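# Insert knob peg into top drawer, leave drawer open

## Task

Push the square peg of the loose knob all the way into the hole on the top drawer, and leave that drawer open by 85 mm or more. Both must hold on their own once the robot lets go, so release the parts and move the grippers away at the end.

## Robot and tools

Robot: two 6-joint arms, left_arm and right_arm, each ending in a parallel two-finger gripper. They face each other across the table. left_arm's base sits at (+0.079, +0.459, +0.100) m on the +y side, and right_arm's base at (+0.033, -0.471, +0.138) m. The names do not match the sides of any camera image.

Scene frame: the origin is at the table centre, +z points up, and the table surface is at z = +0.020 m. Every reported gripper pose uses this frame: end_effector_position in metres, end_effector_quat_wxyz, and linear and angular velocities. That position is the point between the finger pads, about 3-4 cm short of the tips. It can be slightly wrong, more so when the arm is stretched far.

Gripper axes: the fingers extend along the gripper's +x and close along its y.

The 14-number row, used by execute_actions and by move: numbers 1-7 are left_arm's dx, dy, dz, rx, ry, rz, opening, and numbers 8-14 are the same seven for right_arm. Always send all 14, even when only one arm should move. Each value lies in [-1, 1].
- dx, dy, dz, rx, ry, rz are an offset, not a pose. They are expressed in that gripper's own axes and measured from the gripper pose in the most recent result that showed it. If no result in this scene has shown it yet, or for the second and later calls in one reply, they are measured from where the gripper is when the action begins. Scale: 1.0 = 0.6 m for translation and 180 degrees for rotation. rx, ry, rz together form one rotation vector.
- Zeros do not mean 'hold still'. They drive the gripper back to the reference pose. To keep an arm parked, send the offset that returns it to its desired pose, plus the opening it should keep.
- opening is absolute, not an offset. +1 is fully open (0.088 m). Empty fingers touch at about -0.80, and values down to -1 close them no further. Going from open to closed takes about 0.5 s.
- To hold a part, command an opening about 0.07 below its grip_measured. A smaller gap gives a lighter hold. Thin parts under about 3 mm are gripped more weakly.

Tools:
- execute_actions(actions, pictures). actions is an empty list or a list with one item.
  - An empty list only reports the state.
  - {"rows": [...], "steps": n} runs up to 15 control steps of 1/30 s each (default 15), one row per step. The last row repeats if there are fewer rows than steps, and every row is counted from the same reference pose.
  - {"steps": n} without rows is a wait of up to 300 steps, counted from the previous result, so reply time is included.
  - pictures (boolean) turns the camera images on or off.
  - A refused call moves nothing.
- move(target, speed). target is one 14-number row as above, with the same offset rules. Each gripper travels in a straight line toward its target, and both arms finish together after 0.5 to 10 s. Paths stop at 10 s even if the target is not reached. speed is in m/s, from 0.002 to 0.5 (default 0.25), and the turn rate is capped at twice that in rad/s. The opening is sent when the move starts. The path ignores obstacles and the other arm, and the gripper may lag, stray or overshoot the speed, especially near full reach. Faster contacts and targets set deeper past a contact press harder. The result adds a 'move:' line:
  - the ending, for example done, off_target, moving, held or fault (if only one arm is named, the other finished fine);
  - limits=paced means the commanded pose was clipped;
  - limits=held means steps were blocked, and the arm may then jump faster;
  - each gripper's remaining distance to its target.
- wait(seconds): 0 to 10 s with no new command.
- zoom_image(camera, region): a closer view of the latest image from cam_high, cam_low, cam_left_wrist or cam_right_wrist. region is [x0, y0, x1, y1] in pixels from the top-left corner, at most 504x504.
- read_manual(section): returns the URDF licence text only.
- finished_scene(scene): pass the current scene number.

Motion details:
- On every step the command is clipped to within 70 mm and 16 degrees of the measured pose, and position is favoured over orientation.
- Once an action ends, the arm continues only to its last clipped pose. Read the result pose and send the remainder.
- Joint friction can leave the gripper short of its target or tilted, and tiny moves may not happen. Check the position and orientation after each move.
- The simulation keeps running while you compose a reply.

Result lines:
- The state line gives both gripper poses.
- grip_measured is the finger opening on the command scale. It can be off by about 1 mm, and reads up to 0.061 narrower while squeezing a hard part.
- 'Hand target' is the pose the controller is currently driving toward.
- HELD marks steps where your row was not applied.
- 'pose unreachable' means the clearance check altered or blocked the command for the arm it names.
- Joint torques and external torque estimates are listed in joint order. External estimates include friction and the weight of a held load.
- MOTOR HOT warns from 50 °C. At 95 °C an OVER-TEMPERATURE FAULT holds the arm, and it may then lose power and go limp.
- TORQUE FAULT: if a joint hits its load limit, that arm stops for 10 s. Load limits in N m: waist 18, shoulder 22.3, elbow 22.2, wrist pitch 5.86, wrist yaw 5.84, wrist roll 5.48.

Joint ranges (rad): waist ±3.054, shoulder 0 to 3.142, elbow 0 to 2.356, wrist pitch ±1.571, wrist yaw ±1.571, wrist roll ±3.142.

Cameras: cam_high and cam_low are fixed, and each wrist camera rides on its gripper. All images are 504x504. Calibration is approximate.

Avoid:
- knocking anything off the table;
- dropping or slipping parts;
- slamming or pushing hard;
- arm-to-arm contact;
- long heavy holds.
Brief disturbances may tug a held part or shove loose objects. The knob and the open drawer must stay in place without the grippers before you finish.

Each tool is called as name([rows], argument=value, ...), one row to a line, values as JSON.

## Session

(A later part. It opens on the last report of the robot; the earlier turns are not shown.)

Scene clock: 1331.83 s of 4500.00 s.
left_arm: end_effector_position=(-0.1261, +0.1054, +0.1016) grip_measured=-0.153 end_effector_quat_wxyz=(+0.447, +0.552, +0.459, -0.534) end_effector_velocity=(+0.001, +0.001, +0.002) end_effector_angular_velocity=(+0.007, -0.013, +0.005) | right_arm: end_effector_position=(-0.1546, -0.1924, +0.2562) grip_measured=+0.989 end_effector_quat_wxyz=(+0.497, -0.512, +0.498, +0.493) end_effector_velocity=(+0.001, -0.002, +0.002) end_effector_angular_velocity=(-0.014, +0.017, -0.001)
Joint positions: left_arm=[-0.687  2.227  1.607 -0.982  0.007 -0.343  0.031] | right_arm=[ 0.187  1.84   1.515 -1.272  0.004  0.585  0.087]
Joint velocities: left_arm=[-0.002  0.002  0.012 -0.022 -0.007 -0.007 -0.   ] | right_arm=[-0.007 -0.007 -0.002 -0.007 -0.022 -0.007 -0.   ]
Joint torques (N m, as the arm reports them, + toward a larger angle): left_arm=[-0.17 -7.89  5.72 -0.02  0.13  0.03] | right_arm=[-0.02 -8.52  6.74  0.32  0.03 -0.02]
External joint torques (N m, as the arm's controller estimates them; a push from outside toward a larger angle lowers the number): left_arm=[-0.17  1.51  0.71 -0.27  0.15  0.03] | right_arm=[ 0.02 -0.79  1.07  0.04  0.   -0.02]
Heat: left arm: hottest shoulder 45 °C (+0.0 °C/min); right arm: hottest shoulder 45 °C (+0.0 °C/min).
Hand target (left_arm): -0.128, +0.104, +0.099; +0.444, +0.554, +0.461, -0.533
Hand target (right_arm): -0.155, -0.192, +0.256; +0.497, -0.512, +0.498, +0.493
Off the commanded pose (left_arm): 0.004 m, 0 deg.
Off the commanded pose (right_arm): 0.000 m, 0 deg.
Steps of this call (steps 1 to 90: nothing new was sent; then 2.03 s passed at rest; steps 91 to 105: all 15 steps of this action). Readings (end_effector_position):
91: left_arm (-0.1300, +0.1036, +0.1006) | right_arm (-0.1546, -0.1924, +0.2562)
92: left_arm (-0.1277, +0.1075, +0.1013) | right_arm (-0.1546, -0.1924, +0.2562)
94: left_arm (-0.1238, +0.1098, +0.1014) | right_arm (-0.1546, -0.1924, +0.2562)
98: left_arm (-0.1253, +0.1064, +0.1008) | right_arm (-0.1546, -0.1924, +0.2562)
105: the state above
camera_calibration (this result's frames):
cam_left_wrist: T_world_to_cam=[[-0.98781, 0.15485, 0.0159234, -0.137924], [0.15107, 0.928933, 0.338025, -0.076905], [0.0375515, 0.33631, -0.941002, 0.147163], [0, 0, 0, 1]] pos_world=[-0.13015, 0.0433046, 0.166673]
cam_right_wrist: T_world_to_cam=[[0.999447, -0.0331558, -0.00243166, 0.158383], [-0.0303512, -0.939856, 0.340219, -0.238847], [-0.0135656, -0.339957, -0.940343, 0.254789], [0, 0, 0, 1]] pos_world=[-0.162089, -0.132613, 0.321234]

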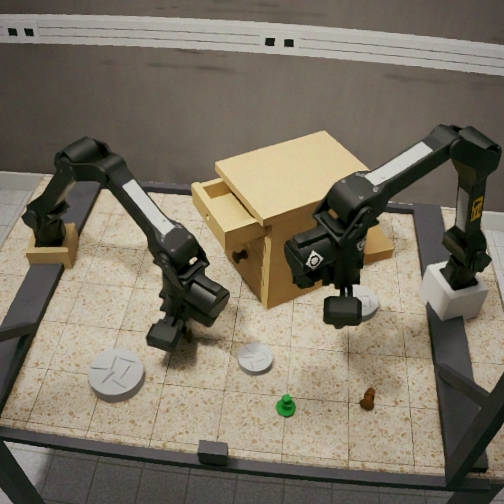

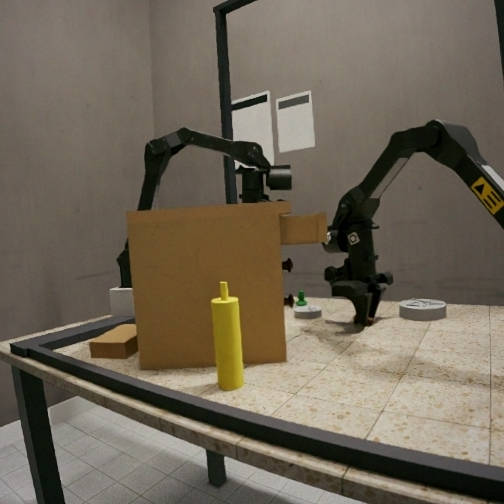

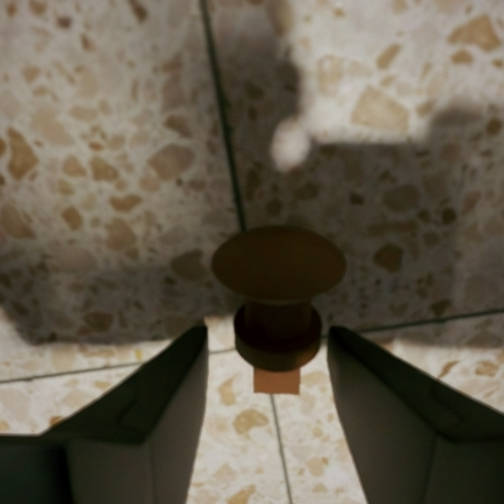

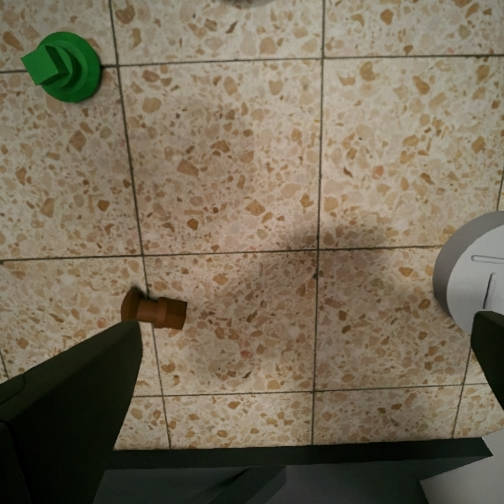

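execute_actions([
  {"rows":[[0.015,-0.015,0.02,0,0,0,-0.15,0,0,0,0,0,0,1],[0.015,-0.015,0.02,0,0,0,-0.15,0,0,0,0,0,0,1],[0.004,-0.004,0.007,0,0,0,-0.15,0,0,0,0,0,0,1]],"steps":15},
])

zoom_image(camera="cam_low", region=[330,270,410,340])

Scene clock: 1336.63 s of 4500.00 s.
left_arm: end_effector_position=(-0.1289, +0.1014, +0.1001) grip_measured=-0.153 end_effector_quat_wxyz=(+0.447, +0.551, +0.459, -0.534) end_effector_velocity=(+0.003, +0.001, +0.000) end_effector_angular_velocity=(-0.005, -0.023, +0.004) | right_arm: end_effector_position=(-0.1546, -0.1924, +0.2562) grip_measured=+0.989 end_effector_quat_wxyz=(+0.497, -0.512, +0.498, +0.493) end_effector_velocity=(+0.003, -0.005, -0.001) end_effector_angular_velocity=(-0.026, -0.009, +0.005)
Joint positions: left_arm=[-0.688  2.245  1.631 -0.986  0.007 -0.345  0.031] | right_arm=[ 0.187  1.84   1.515 -1.272  0.004  0.585  0.087]
Joint velocities: left_arm=[-0.002 -0.002 -0.002 -0.007 -0.022 -0.007 -0.   ] | right_arm=[-0.002  0.002 -0.002 -0.022 -0.007 -0.007 -0.   ]
Joint torques (N m, as the arm reports them, + toward a larger angle): left_arm=[-0.11 -9.2   4.63  0.19 -0.04  0.02] | right_arm=[-0.04 -8.5   6.76  0.32  0.02 -0.02]
External joint torques (N m, as the arm's controller estimates them; a push from outside toward a larger angle lowers the number): left_arm=[-0.12  0.3  -0.4  -0.08 -0.02  0.02] | right_arm=[-0.05 -0.82  1.12  0.04 -0.01 -0.02]
Heat: left arm: hottest shoulder 45 °C (+0.0 °C/min); right arm: hottest shoulder 45 °C (+0.0 °C/min).
Hand target (left_arm): -0.129, +0.102, +0.099; +0.447, +0.552, +0.459, -0.534
Hand target (right_arm): -0.155, -0.192, +0.256; +0.497, -0.512, +0.498, +0.493
Off the commanded pose (left_arm): 0.001 m, 0 deg.
Off the commanded pose (right_arm): 0.000 m, 0 deg.
Steps of this call (steps 1 to 90: nothing new was sent; then 1.30 s passed at rest; steps 91 to 105: all 15 steps of this action). Readings (end_effector_position):
91: left_arm (-0.1263, +0.1050, +0.1008) | right_arm (-0.1546, -0.1924, +0.2562)
92: left_arm (-0.1279, +0.1029, +0.1003) | right_arm (-0.1546, -0.1924, +0.2562)
94: left_arm (-0.1294, +0.1006, +0.1000) | right_arm (-0.1546, -0.1924, +0.2562)
98: left_arm (-0.1289, +0.1014, +0.1001) | right_arm (-0.1546, -0.1924, +0.2562)
105: the state above
camera_calibration (this result's frames):
cam_left_wrist: T_world_to_cam=[[-0.98791, 0.15413, 0.0166912, -0.140107], [0.150729, 0.929722, 0.336004, -0.0721712], [0.0362701, 0.334457, -0.941713, 0.147229], [0, 0, 0, 1]] pos_world=[-0.132875, 0.0394521, 0.165236]
cam_right_wrist: T_world_to_cam=[[0.999447, -0.0331558, -0.00243166, 0.158383], [-0.0303512, -0.939856, 0.340219, -0.238847], [-0.0135656, -0.339957, -0.940343, 0.254789], [0, 0, 0, 1]] pos_world=[-0.162089, -0.132613, 0.321234]

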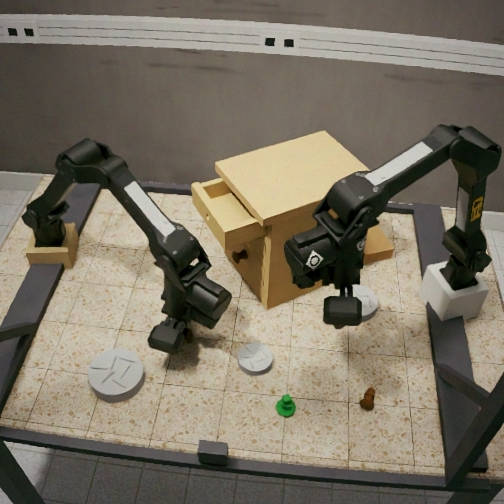

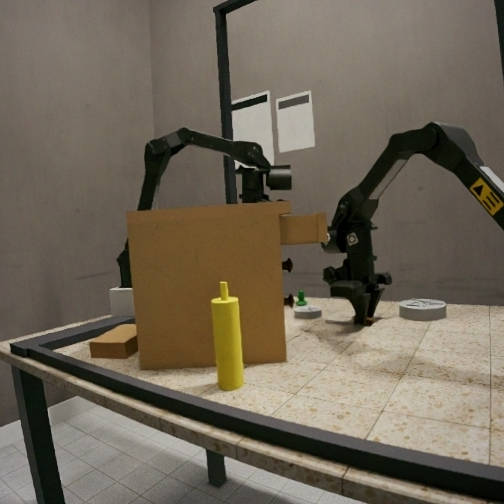

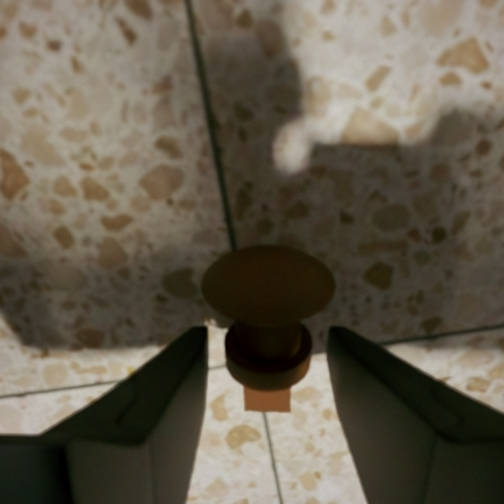

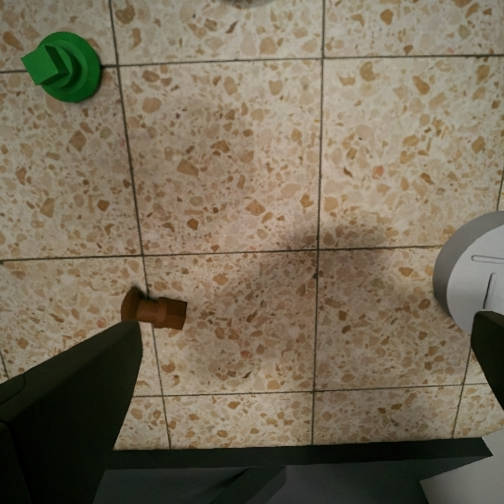

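Region (330, 270, 410, 340) of cam_low's 504x504 image, scaled by 6.300, with more detail than that image has; it fills the top 441 rows of this view, and the rest is white.

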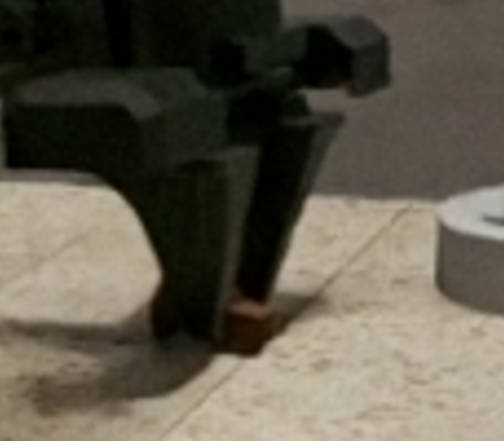

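execute_actions([
  {"rows":[[0,0,0,0,0,0,-0.25,0,0,0,0,0,0,1],[0,0,0,0,0,0,-0.28,0,0,0,0,0,0,1],[0,0,0,0,0,0,-0.31,0,0,0,0,0,0,1],[0,0,0,0,0,0,-0.34,0,0,0,0,0,0,1],[0,0,0,0,0,0,-0.37,0,0,0,0,0,0,1],[0,0,0,0,0,0,-0.4,0,0,0,0,0,0,1],[0,0,0,0,0,0,-0.43,0,0,0,0,0,0,1],[0,0,0,0,0,0,-0.46,0,0,0,0,0,0,1],[0,0,0,0,0,0,-0.5,0,0,0,0,0,0,1]],"steps":15},
])

Scene clock: 1342.10 s of 4500.00 s.
left_arm: end_effector_position=(-0.1289, +0.1014, +0.1001) grip_measured=-0.422 end_effector_quat_wxyz=(+0.447, +0.551, +0.459, -0.534) end_effector_velocity=(-0.001, +0.003, +0.000) end_effector_angular_velocity=(+0.003, -0.010, -0.000) | right_arm: end_effector_position=(-0.1546, -0.1924, +0.2562) grip_measured=+0.989 end_effector_quat_wxyz=(+0.497, -0.512, +0.498, +0.493) end_effector_velocity=(+0.001, +0.002, +0.000) end_effector_angular_velocity=(+0.010, -0.002, -0.010)
Joint positions: left_arm=[-0.688  2.245  1.631 -0.986  0.007 -0.345  0.018] | right_arm=[ 0.187  1.84   1.515 -1.272  0.004  0.585  0.087]
Joint velocities: left_arm=[-0.007 -0.002 -0.002 -0.007 -0.007 -0.007 -0.   ] | right_arm=[-0.002 -0.002 -0.002  0.007  0.007  0.007 -0.   ]
Joint torques (N m, as the arm reports them, + toward a larger angle): left_arm=[ 0.09 -9.53  4.53  0.15 -0.02  0.02] | right_arm=[ 0.01 -8.52  6.78  0.32  0.02 -0.01]
External joint torques (N m, as the arm's controller estimates them; a push from outside toward a larger angle lowers the number): left_arm=[ 0.16 -0.04 -0.5  -0.12 -0.01  0.02] | right_arm=[ 0.01 -0.85  1.11  0.02 -0.01 -0.01]
Heat: left arm: hottest shoulder 46 °C (+1.0 °C/min); right arm: hottest shoulder 45 °C (+0.0 °C/min).
Hand target (left_arm): -0.129, +0.101, +0.100; +0.447, +0.551, +0.459, -0.534
Hand target (right_arm): -0.155, -0.192, +0.256; +0.497, -0.512, +0.498, +0.493
Off the commanded pose (left_arm): 0.000 m, 0 deg.
Off the commanded pose (right_arm): 0.000 m, 0 deg.
Steps of this call (steps 1 to 90: nothing new was sent; then 1.97 s passed at rest; steps 91 to 105: all 15 steps of this action). Readings (end_effector_position):
91: left_arm (-0.1289, +0.1014, +0.1001) | right_arm (-0.1546, -0.1924, +0.2562)
92: left_arm (-0.1289, +0.1014, +0.1001) | right_arm (-0.1546, -0.1924, +0.2562)
94: left_arm (-0.1289, +0.1014, +0.1001) | right_arm (-0.1546, -0.1924, +0.2562)
98: left_arm (-0.1289, +0.1014, +0.1001) | right_arm (-0.1546, -0.1924, +0.2562)
105: the state above
camera_calibration (this result's frames):
cam_left_wrist: T_world_to_cam=[[-0.98791, 0.15413, 0.0166912, -0.140107], [0.150729, 0.929722, 0.336004, -0.0721712], [0.0362701, 0.334457, -0.941713, 0.147229], [0, 0, 0, 1]] pos_world=[-0.132875, 0.0394521, 0.165236]
cam_right_wrist: T_world_to_cam=[[0.999447, -0.0331558, -0.00243166, 0.158383], [-0.0303512, -0.939856, 0.340219, -0.238847], [-0.0135656, -0.339957, -0.940343, 0.254789], [0, 0, 0, 1]] pos_world=[-0.162089, -0.132613, 0.321234]

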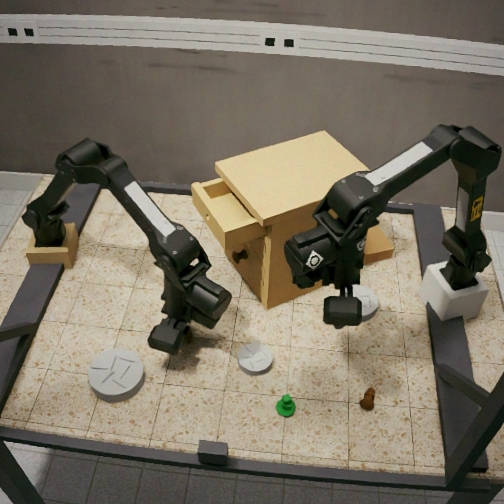

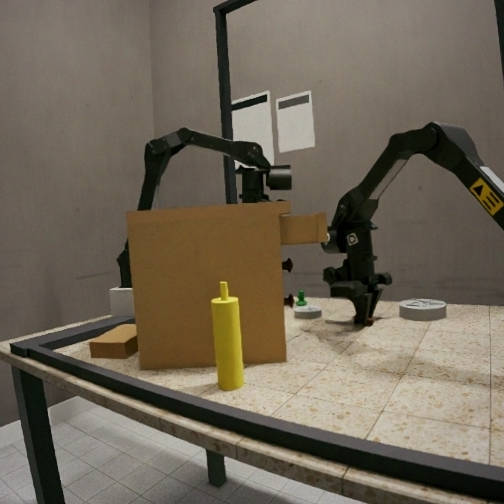

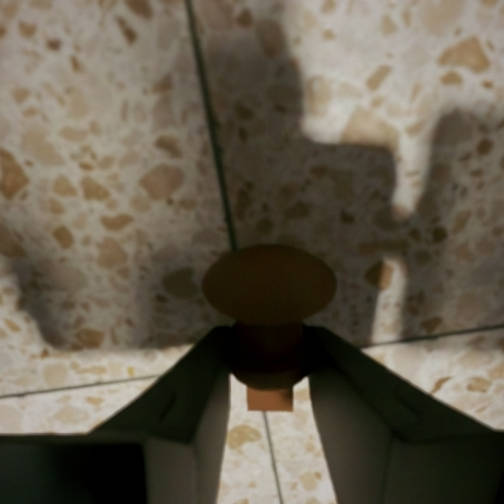

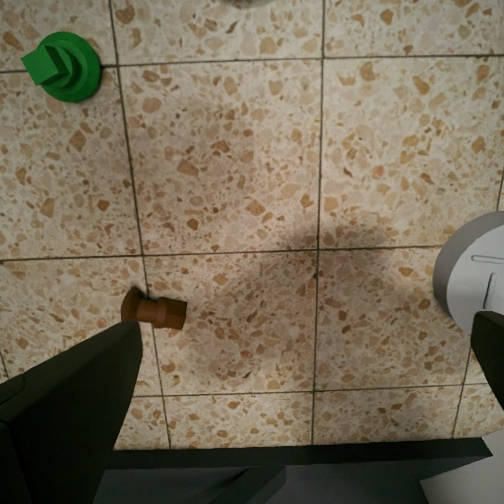

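move(target=[-0.12,0,-0.05,0,0,0,-0.5,0,0,0,0,0,0,1], speed=0.15)

move(target=[0,0,0,0.745,0,0,-0.5,0,0,0,0,0,0,1], speed=0.5)

Scene clock: 1351.00 s of 4500.00 s.
left_arm: end_effector_position=(-0.1205, +0.1308, +0.1612) grip_measured=-0.422 end_effector_quat_wxyz=(+0.444, +0.561, +0.463, -0.523) end_effector_velocity=(-0.001, +0.003, +0.004) end_effector_angular_velocity=(+0.002, +0.007, +0.005) | right_arm: end_effector_position=(-0.1546, -0.1924, +0.2562) grip_measured=+0.989 end_effector_quat_wxyz=(+0.497, -0.512, +0.498, +0.493) end_effector_velocity=(+0.001, -0.002, +0.000) end_effector_angular_velocity=(-0.010, +0.002, +0.005)
Joint positions: left_arm=[-0.708  2.089  1.631 -1.174  0.007 -0.366  0.018] | right_arm=[ 0.187  1.84   1.515 -1.272  0.004  0.585  0.087]
Joint velocities: left_arm=[-0.002 -0.012 -0.002 -0.007  0.007 -0.007 -0.   ] | right_arm=[-0.002 -0.002 -0.002 -0.007 -0.007 -0.007 -0.   ]
Joint torques (N m, as the arm reports them, + toward a larger angle): left_arm=[ -0.23 -11.33   5.95  -0.05   0.01  -0.07] | right_arm=[ 0.01 -8.58  6.77  0.32  0.01 -0.02]
External joint torques (N m, as the arm's controller estimates them; a push from outside toward a larger angle lowers the number): left_arm=[-0.21 -2.5   0.64 -0.29  0.03 -0.07] | right_arm=[ 0.05 -0.93  1.16  0.05 -0.02 -0.02]
Heat: left arm: hottest shoulder 46 °C (+1.0 °C/min); right arm: hottest shoulder 46 °C (+1.0 °C/min).
Hand target (left_arm): -0.124, +0.129, +0.173; +0.447, +0.551, +0.459, -0.534
Hand target (right_arm): -0.155, -0.192, +0.256; +0.497, -0.512, +0.498, +0.493
Off the commanded pose (left_arm): 0.012 m, 2 deg.
Off the commanded pose (right_arm): 0.000 m, 0 deg.
After step 90, 4.90 s passed at rest.
move: off_target (left_arm)
camera_calibration (this result's frames):
cam_left_wrist: T_world_to_cam=[[-0.988317, 0.152362, 0.00402165, -0.135145], [0.143391, 0.920534, 0.363394, -0.125441], [0.0516653, 0.359725, -0.931627, 0.191608], [0, 0, 0, 1]] pos_world=[-0.125479, 0.0671373, 0.224635]
cam_right_wrist: T_world_to_cam=[[0.999447, -0.0331558, -0.00243166, 0.158383], [-0.0303512, -0.939856, 0.340219, -0.238847], [-0.0135656, -0.339957, -0.940343, 0.254789], [0, 0, 0, 1]] pos_world=[-0.162089, -0.132613, 0.321234]

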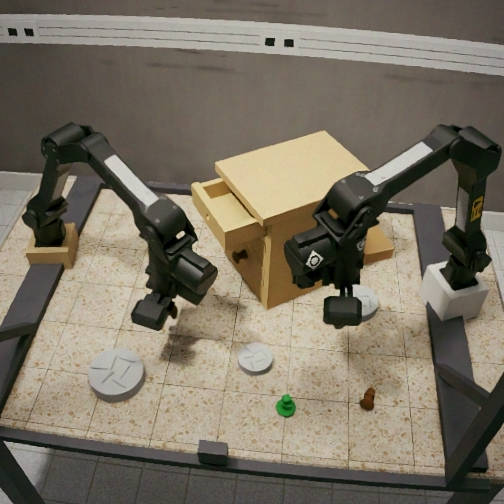

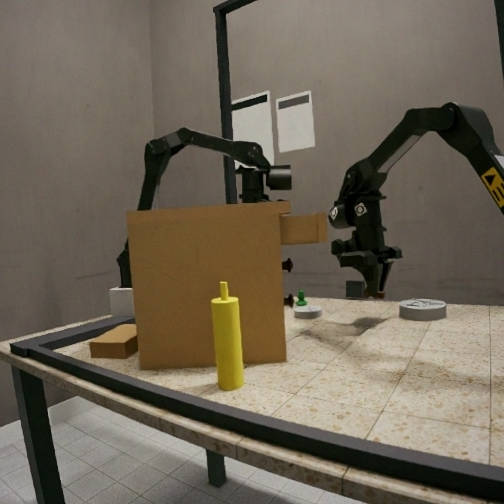

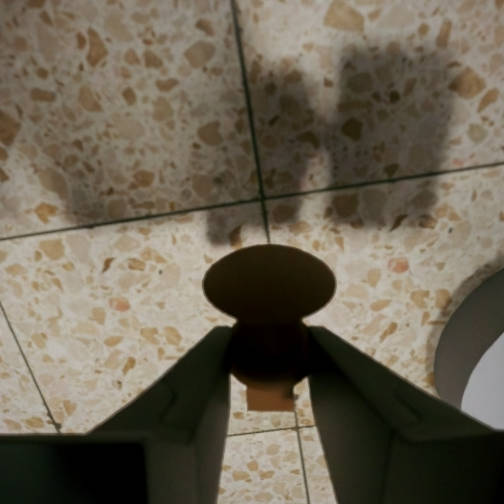

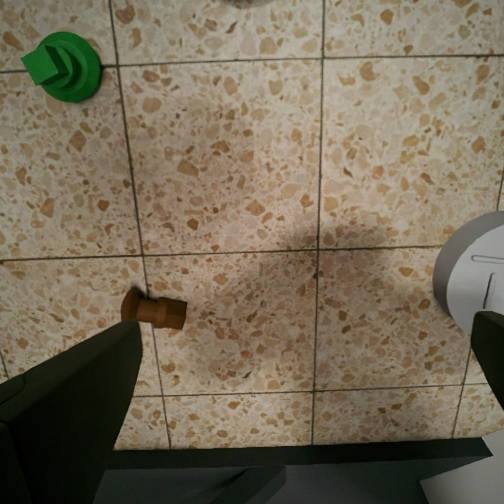

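Scene clock: 1354.00 s of 4500.00 s.
left_arm: end_effector_position=(-0.1205, +0.1308, +0.1612) grip_measured=-0.422 end_effector_quat_wxyz=(-0.342, +0.629, -0.300, -0.631) end_effector_velocity=(+0.001, +0.002, +0.000) end_effector_angular_velocity=(+0.003, -0.010, -0.010) | right_arm: end_effector_position=(-0.1546, -0.1924, +0.2562) grip_measured=+0.989 end_effector_quat_wxyz=(+0.497, -0.512, +0.498, +0.493) end_effector_velocity=(+0.002, +0.000, +0.001) end_effector_angular_velocity=(+0.002, -0.008, -0.010)
Joint positions: left_arm=[-0.708  2.089  1.631 -1.174  0.007  1.97   0.018] | right_arm=[ 0.187  1.84   1.515 -1.272  0.004  0.585  0.087]
Joint velocities: left_arm=[-0.002 -0.002 -0.002 -0.007 -0.007  0.007 -0.   ] | right_arm=[-0.002 -0.002  0.002 -0.007  0.007  0.007 -0.   ]
Joint torques (N m, as the arm reports them, + toward a larger angle): left_arm=[ 0.04 -8.91  4.62  0.07  0.08  0.13] | right_arm=[ 0.03 -8.55  6.78  0.31  0.02 -0.02]
External joint torques (N m, as the arm's controller estimates them; a push from outside toward a larger angle lowers the number): left_arm=[-0.01 -0.24 -0.53 -0.09  0.02  0.13] | right_arm=[ 0.04 -0.85  1.12  0.03 -0.01 -0.02]
Heat: left arm: hottest shoulder 46 °C (+1.0 °C/min); right arm: hottest shoulder 46 °C (+1.0 °C/min).
Hand target (left_arm): -0.121, +0.131, +0.161; -0.344, +0.628, -0.301, -0.630
Hand target (right_arm): -0.155, -0.192, +0.256; +0.497, -0.512, +0.498, +0.493
Off the commanded pose (left_arm): 0.000 m, 0 deg.
Off the commanded pose (right_arm): 0.000 m, 0 deg.
move: done
camera_calibration (this result's frames):
cam_left_wrist: T_world_to_cam=[[0.793669, 0.603881, 0.0735981, 0.00934866], [0.56459, -0.776224, 0.280561, 0.160674], [0.226554, -0.18112, -0.95701, 0.28754], [0, 0, 0, 1]] pos_world=[-0.163278, 0.171153, 0.229412]
cam_right_wrist: T_world_to_cam=[[0.999447, -0.0331558, -0.00243166, 0.158383], [-0.0303512, -0.939856, 0.340219, -0.238847], [-0.0135656, -0.339957, -0.940343, 0.254789], [0, 0, 0, 1]] pos_world=[-0.162089, -0.132613, 0.321234]

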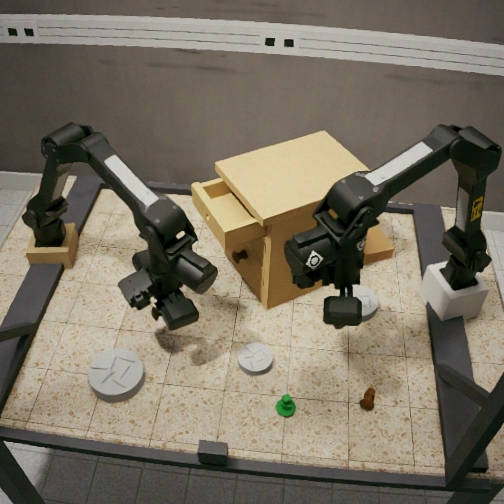

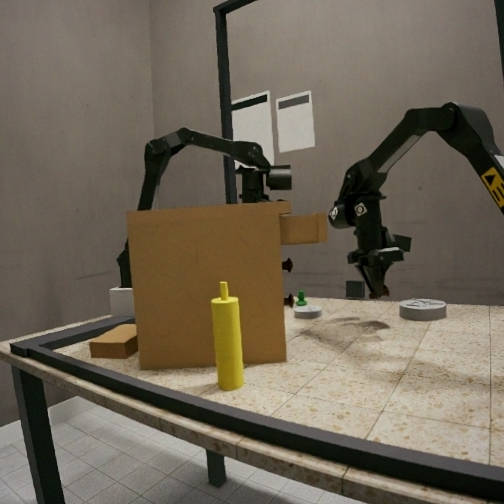

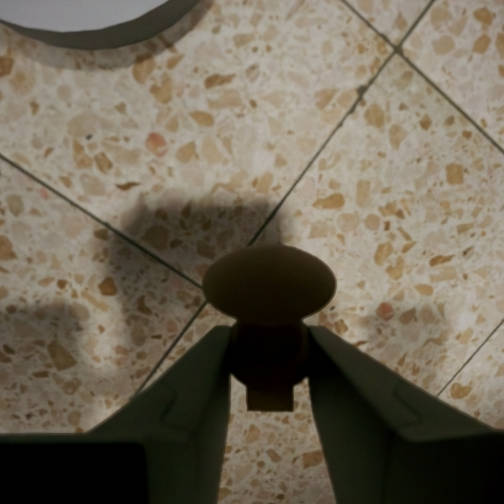

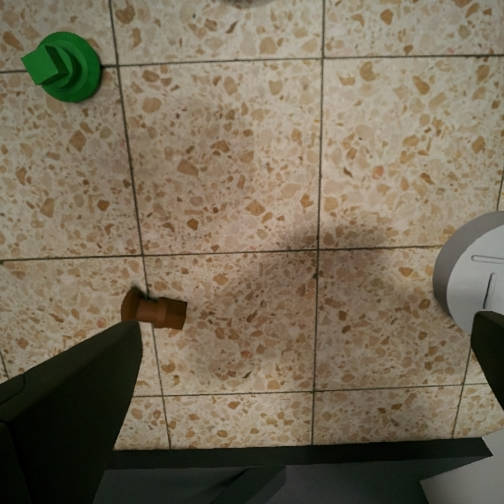

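move(target=[-0.227,-0.1145,-0.052,0,0.081,0.024,-0.5,0,0,0,0,0,0,1], speed=0.15)

Scene clock: 1366.87 s of 4500.00 s.
left_arm: end_effector_position=(-0.0513, +0.1396, +0.2903) grip_measured=-0.422 end_effector_quat_wxyz=(-0.288, +0.690, -0.356, -0.560) end_effector_velocity=(+0.005, +0.001, +0.004) end_effector_angular_velocity=(-0.006, -0.019, +0.026) | right_arm: end_effector_position=(-0.1546, -0.1924, +0.2562) grip_measured=+0.989 end_effector_quat_wxyz=(+0.497, -0.512, +0.498, +0.493) end_effector_velocity=(+0.003, -0.005, +0.000) end_effector_angular_velocity=(-0.023, -0.006, +0.019)
Joint positions: left_arm=[-0.631  1.776  1.706 -1.402 -0.183  2.065  0.018] | right_arm=[ 0.187  1.84   1.515 -1.272  0.004  0.585  0.087]
Joint velocities: left_arm=[ 0.002 -0.002  0.012 -0.022 -0.022 -0.022 -0.   ] | right_arm=[-0.002 -0.002 -0.002 -0.022 -0.007 -0.022 -0.   ]
Joint torques (N m, as the arm reports them, + toward a larger angle): left_arm=[ 0.31 -8.68  6.51  0.13 -0.23  0.11] | right_arm=[ 0.05 -8.58  6.74  0.31  0.03 -0.02]
External joint torques (N m, as the arm's controller estimates them; a push from outside toward a larger angle lowers the number): left_arm=[ 0.29 -1.68  1.07 -0.27 -0.16  0.11] | right_arm=[ 0.04 -0.93  1.09  0.02  0.01 -0.02]
Heat: left arm: hottest shoulder 46 °C (+1.0 °C/min); right arm: hottest shoulder 46 °C (+1.0 °C/min).
Hand target (left_arm): -0.049, +0.138, +0.300; -0.278, +0.692, -0.363, -0.558
Hand target (right_arm): -0.155, -0.192, +0.256; +0.497, -0.512, +0.498, +0.493
Off the commanded pose (left_arm): 0.010 m, 2 deg.
Off the commanded pose (right_arm): 0.000 m, 0 deg.
After step 90, 8.40 s passed at rest.
move: off_target (left_arm)
camera_calibration (this result's frames):
cam_left_wrist: T_world_to_cam=[[0.79782, 0.602728, 0.0142077, -0.0427899], [0.517235, -0.696381, 0.497516, 0.0155594], [0.309761, -0.389579, -0.867339, 0.40432], [0, 0, 0, 1]] pos_world=[-0.0991518, 0.194141, 0.343549]
cam_right_wrist: T_world_to_cam=[[0.999447, -0.0331558, -0.00243166, 0.158383], [-0.0303512, -0.939856, 0.340219, -0.238847], [-0.0135656, -0.339957, -0.940343, 0.254789], [0, 0, 0, 1]] pos_world=[-0.162089, -0.132613, 0.321234]

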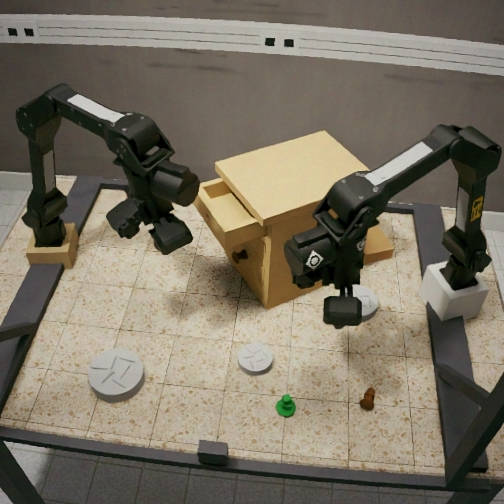

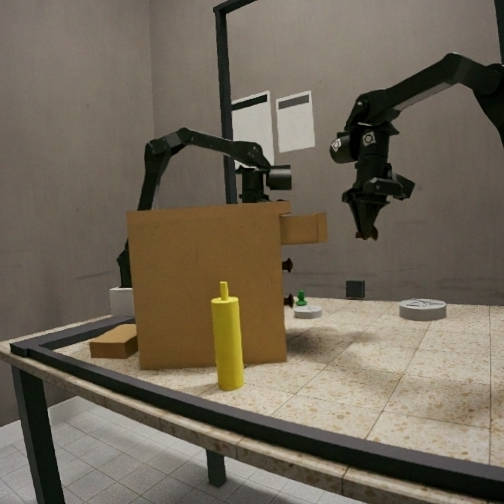

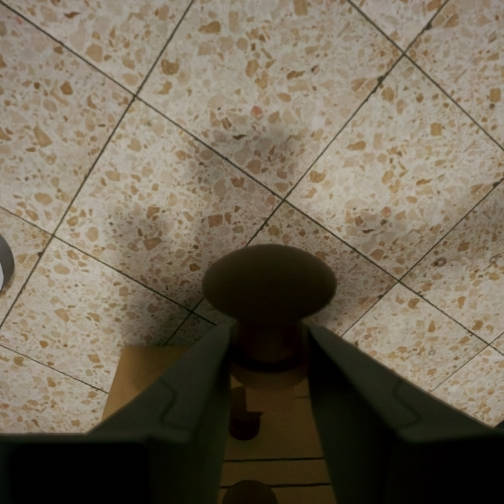

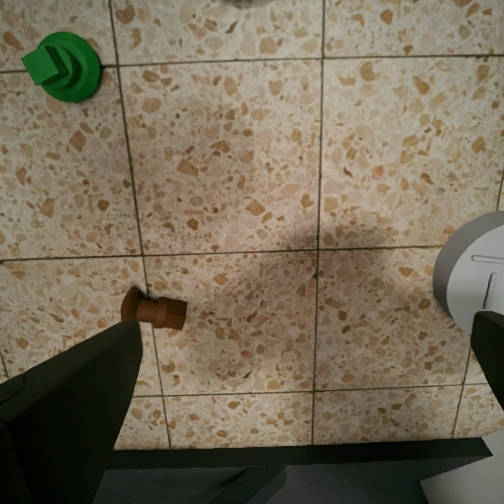

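zoom_image(camera="cam_low", region=[270,180,400,280])

Region (270, 180, 400, 280) of cam_low's 504x504 image, scaled by 3.877, with more detail than that image has; it fills the top 388 rows of this view, and the rest is white.

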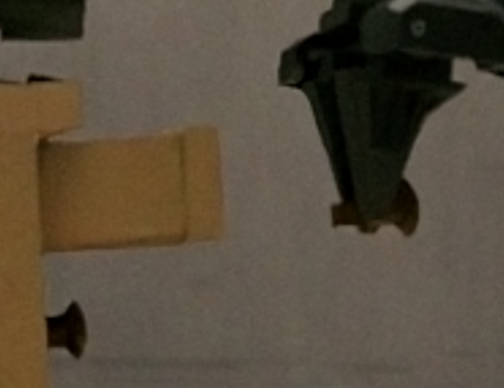

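move(target=[-0.033,0.004,-0.07,0,0.008,0,-0.5,0,0,0,0,0,0,1], speed=0.08)

zoom_image(camera="cam_low", region=[270,180,400,280])

Scene clock: 1382.30 s of 4500.00 s.
left_arm: end_effector_position=(-0.0328, +0.1117, +0.3183) grip_measured=-0.422 end_effector_quat_wxyz=(-0.284, +0.695, -0.361, -0.553) end_effector_velocity=(+0.001, +0.002, +0.001) end_effector_angular_velocity=(+0.023, -0.018, -0.009) | right_arm: end_effector_position=(-0.1546, -0.1924, +0.2562) grip_measured=+0.989 end_effector_quat_wxyz=(+0.497, -0.512, +0.498, +0.493) end_effector_velocity=(+0.003, -0.001, +0.000) end_effector_angular_velocity=(-0.002, -0.010, -0.010)
Joint positions: left_arm=[-0.554  1.86   1.921 -1.504 -0.191  2.147  0.018] | right_arm=[ 0.187  1.84   1.515 -1.272  0.004  0.585  0.087]
Joint velocities: left_arm=[-0.002  0.017  0.027 -0.037 -0.007  0.007 -0.   ] | right_arm=[-0.002 -0.002 -0.002 -0.007  0.007  0.007  0.   ]
Joint torques (N m, as the arm reports them, + toward a larger angle): left_arm=[ 0.37 -6.29  6.27  0.18 -0.31  0.1 ] | right_arm=[-0.01 -8.56  6.76  0.32  0.03 -0.01]
External joint torques (N m, as the arm's controller estimates them; a push from outside toward a larger angle lowers the number): left_arm=[ 0.37  1.08  0.97 -0.26 -0.23  0.11] | right_arm=[ 0.   -0.88  1.12  0.05  0.   -0.01]
Heat: left arm: hottest shoulder 46 °C (+1.0 °C/min); right arm: hottest shoulder 46 °C (+1.0 °C/min).
Hand target (left_arm): -0.031, +0.108, +0.318; -0.284, +0.697, -0.359, -0.551
Hand target (right_arm): -0.155, -0.192, +0.256; +0.497, -0.512, +0.498, +0.493
Off the commanded pose (left_arm): 0.004 m, 0 deg.
Off the commanded pose (right_arm): 0.000 m, 0 deg.
After step 90, 11.47 s passed at rest.
move: done
camera_calibration (this result's frames):
cam_left_wrist: T_world_to_cam=[[0.798983, 0.601278, 0.00956139, -0.0394604], [0.510962, -0.687183, 0.516427, -0.0345858], [0.317086, -0.407731, -0.856278, 0.410683], [0, 0, 0, 1]] pos_world=[-0.0810216, 0.167408, 0.369897]
cam_right_wrist: T_world_to_cam=[[0.999447, -0.0331558, -0.00243166, 0.158383], [-0.0303512, -0.939856, 0.340219, -0.238847], [-0.0135656, -0.339957, -0.940343, 0.254789], [0, 0, 0, 1]] pos_world=[-0.162089, -0.132613, 0.321234]

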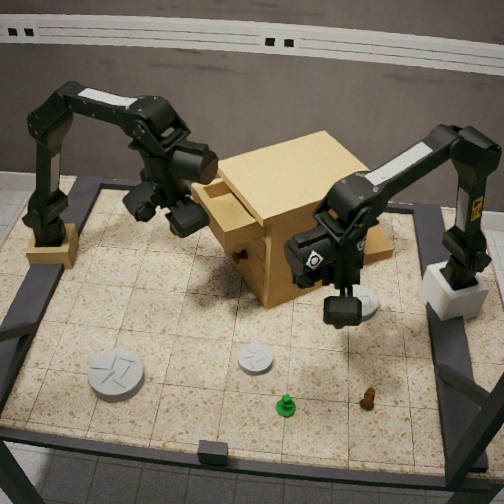

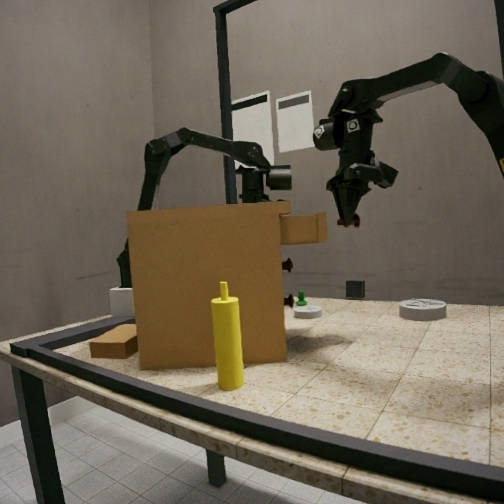

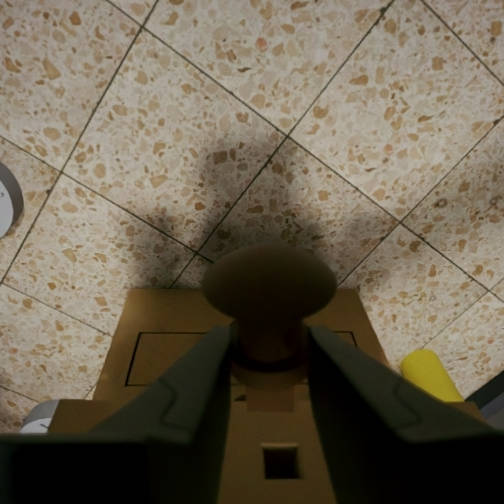

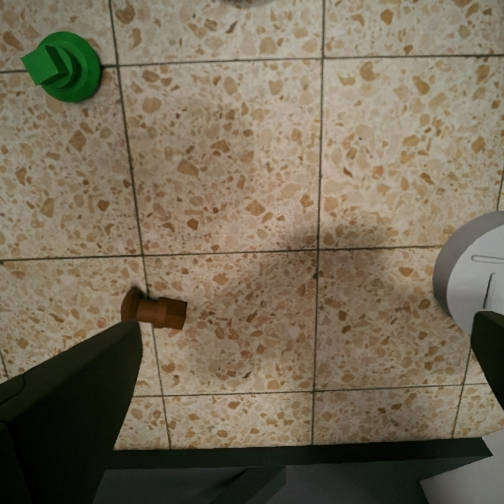

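Region (270, 180, 400, 280) of cam_low's 504x504 image, scaled by 3.877, with more detail than that image has; it fills the top 388 rows of this view, and the rest is white.

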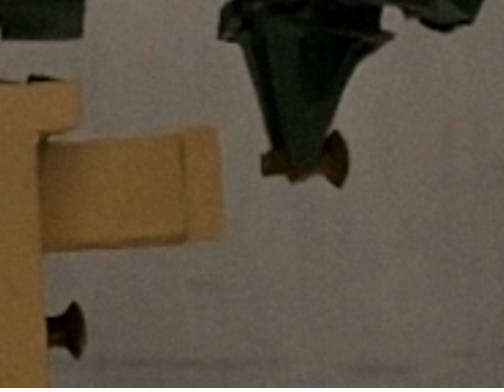

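zoom_image(camera="cam_left_wrist", region=[200,340,360,500])

Region (200, 340, 360, 500) of cam_left_wrist's 504x504 image, scaled by 3.150, with more detail than that image has.

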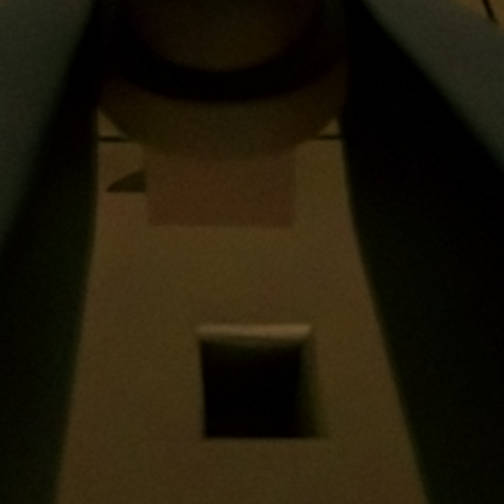

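move(target=[0.019,-0.010,-0.024,0,0,0,-0.5,0,0,0,0,0,0,1], speed=0.04)

zoom_image(camera="cam_low", region=[290,190,370,260])

zoom_image(camera="cam_left_wrist", region=[200,340,360,500])

Scene clock: 1403.57 s of 4500.00 s.
left_arm: end_effector_position=(-0.0193, +0.1019, +0.3140) grip_measured=-0.422 end_effector_quat_wxyz=(-0.281, +0.697, -0.364, -0.551) end_effector_velocity=(+0.005, +0.001, +0.001) end_effector_angular_velocity=(+0.000, -0.024, -0.001) | right_arm: end_effector_position=(-0.1546, -0.1924, +0.2562) grip_measured=+0.989 end_effector_quat_wxyz=(+0.497, -0.512, +0.498, +0.493) end_effector_velocity=(+0.001, -0.002, +0.000) end_effector_angular_velocity=(-0.002, -0.010, +0.010)
Joint positions: left_arm=[-0.51   1.862  1.904 -1.468 -0.189  2.192  0.018] | right_arm=[ 0.187  1.84   1.515 -1.272  0.004  0.585  0.087]
Joint velocities: left_arm=[ 0.002 -0.002 -0.002 -0.007 -0.022  0.007 -0.   ] | right_arm=[ 0.002 -0.002 -0.002 -0.007  0.007 -0.007 -0.   ]
Joint torques (N m, as the arm reports them, + toward a larger angle): left_arm=[ 0.34 -7.39  4.16  0.65  0.1   0.15] | right_arm=[ 0.   -8.59  6.75  0.31  0.01 -0.02]
External joint torques (N m, as the arm's controller estimates them; a push from outside toward a larger angle lowers the number): left_arm=[ 0.28  0.04 -1.2   0.18  0.18  0.15] | right_arm=[-0.03 -0.94  1.1   0.01 -0.02 -0.02]
Heat: left arm: hottest shoulder 44 °C (-2.0 °C/min); right arm: hottest shoulder 46 °C (+1.0 °C/min).
Hand target (left_arm): -0.018, +0.102, +0.310; -0.284, +0.695, -0.361, -0.553
Hand target (right_arm): -0.155, -0.192, +0.256; +0.497, -0.512, +0.498, +0.493
Off the commanded pose (left_arm): 0.004 m, 1 deg.
Off the commanded pose (right_arm): 0.000 m, 0 deg.
After step 90, 17.47 s passed at rest.
move: done
camera_calibration (this result's frames):
cam_left_wrist: T_world_to_cam=[[0.799235, 0.600997, 0.00498001, -0.0428091], [0.509832, -0.682341, 0.52391, -0.0488092], [0.318267, -0.416189, -0.851759, 0.398247], [0, 0, 0, 1]] pos_world=[-0.0676497, 0.158169, 0.364995]
cam_right_wrist: T_world_to_cam=[[0.999447, -0.0331558, -0.00243166, 0.158383], [-0.0303512, -0.939856, 0.340219, -0.238847], [-0.0135656, -0.339957, -0.940343, 0.254789], [0, 0, 0, 1]] pos_world=[-0.162089, -0.132613, 0.321234]

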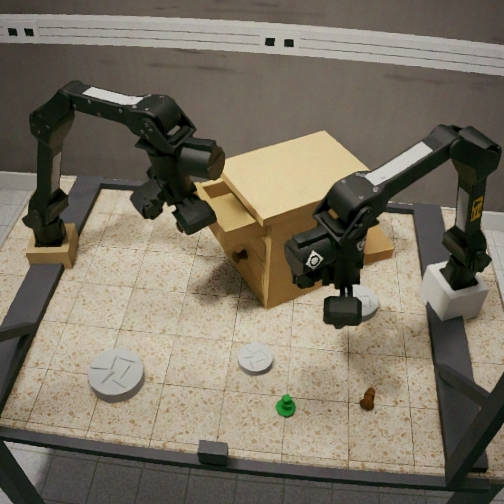

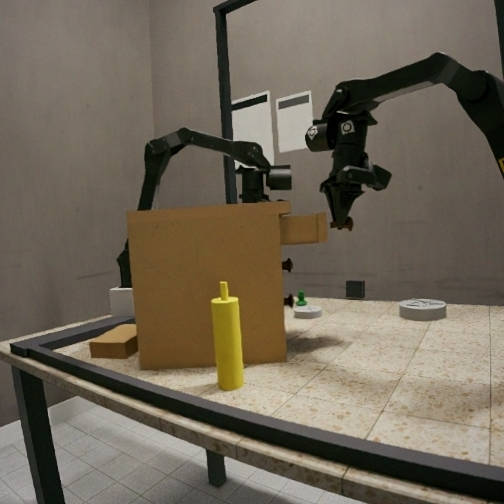

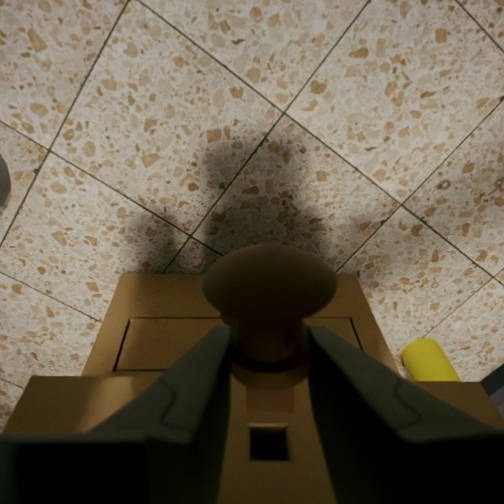

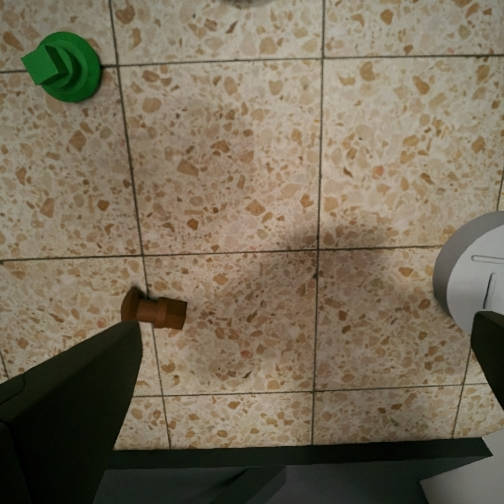

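Region (290, 190, 370, 260) of cam_low's 504x504 image, scaled by 6.300, with more detail than that image has; it fills the top 441 rows of this view, and the rest is white.

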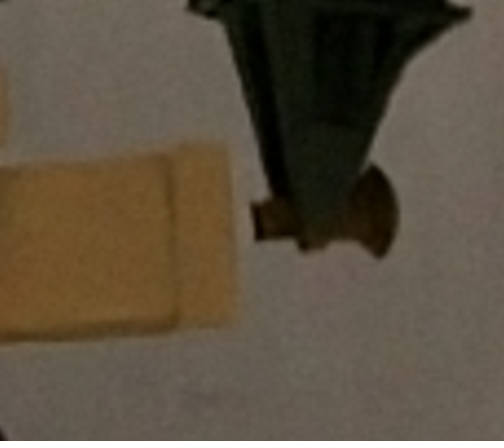

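Region (200, 340, 360, 500) of cam_left_wrist's 504x504 image, scaled by 3.150, with more detail than that image has.

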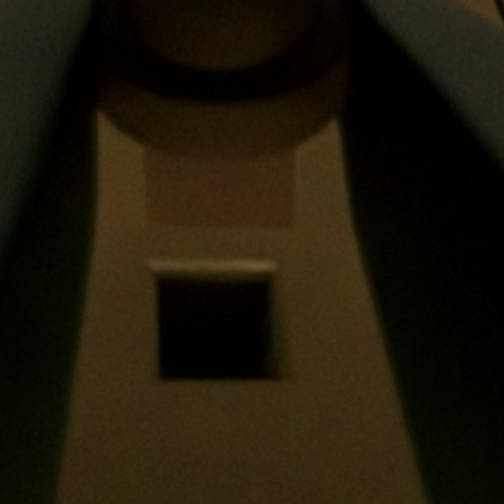

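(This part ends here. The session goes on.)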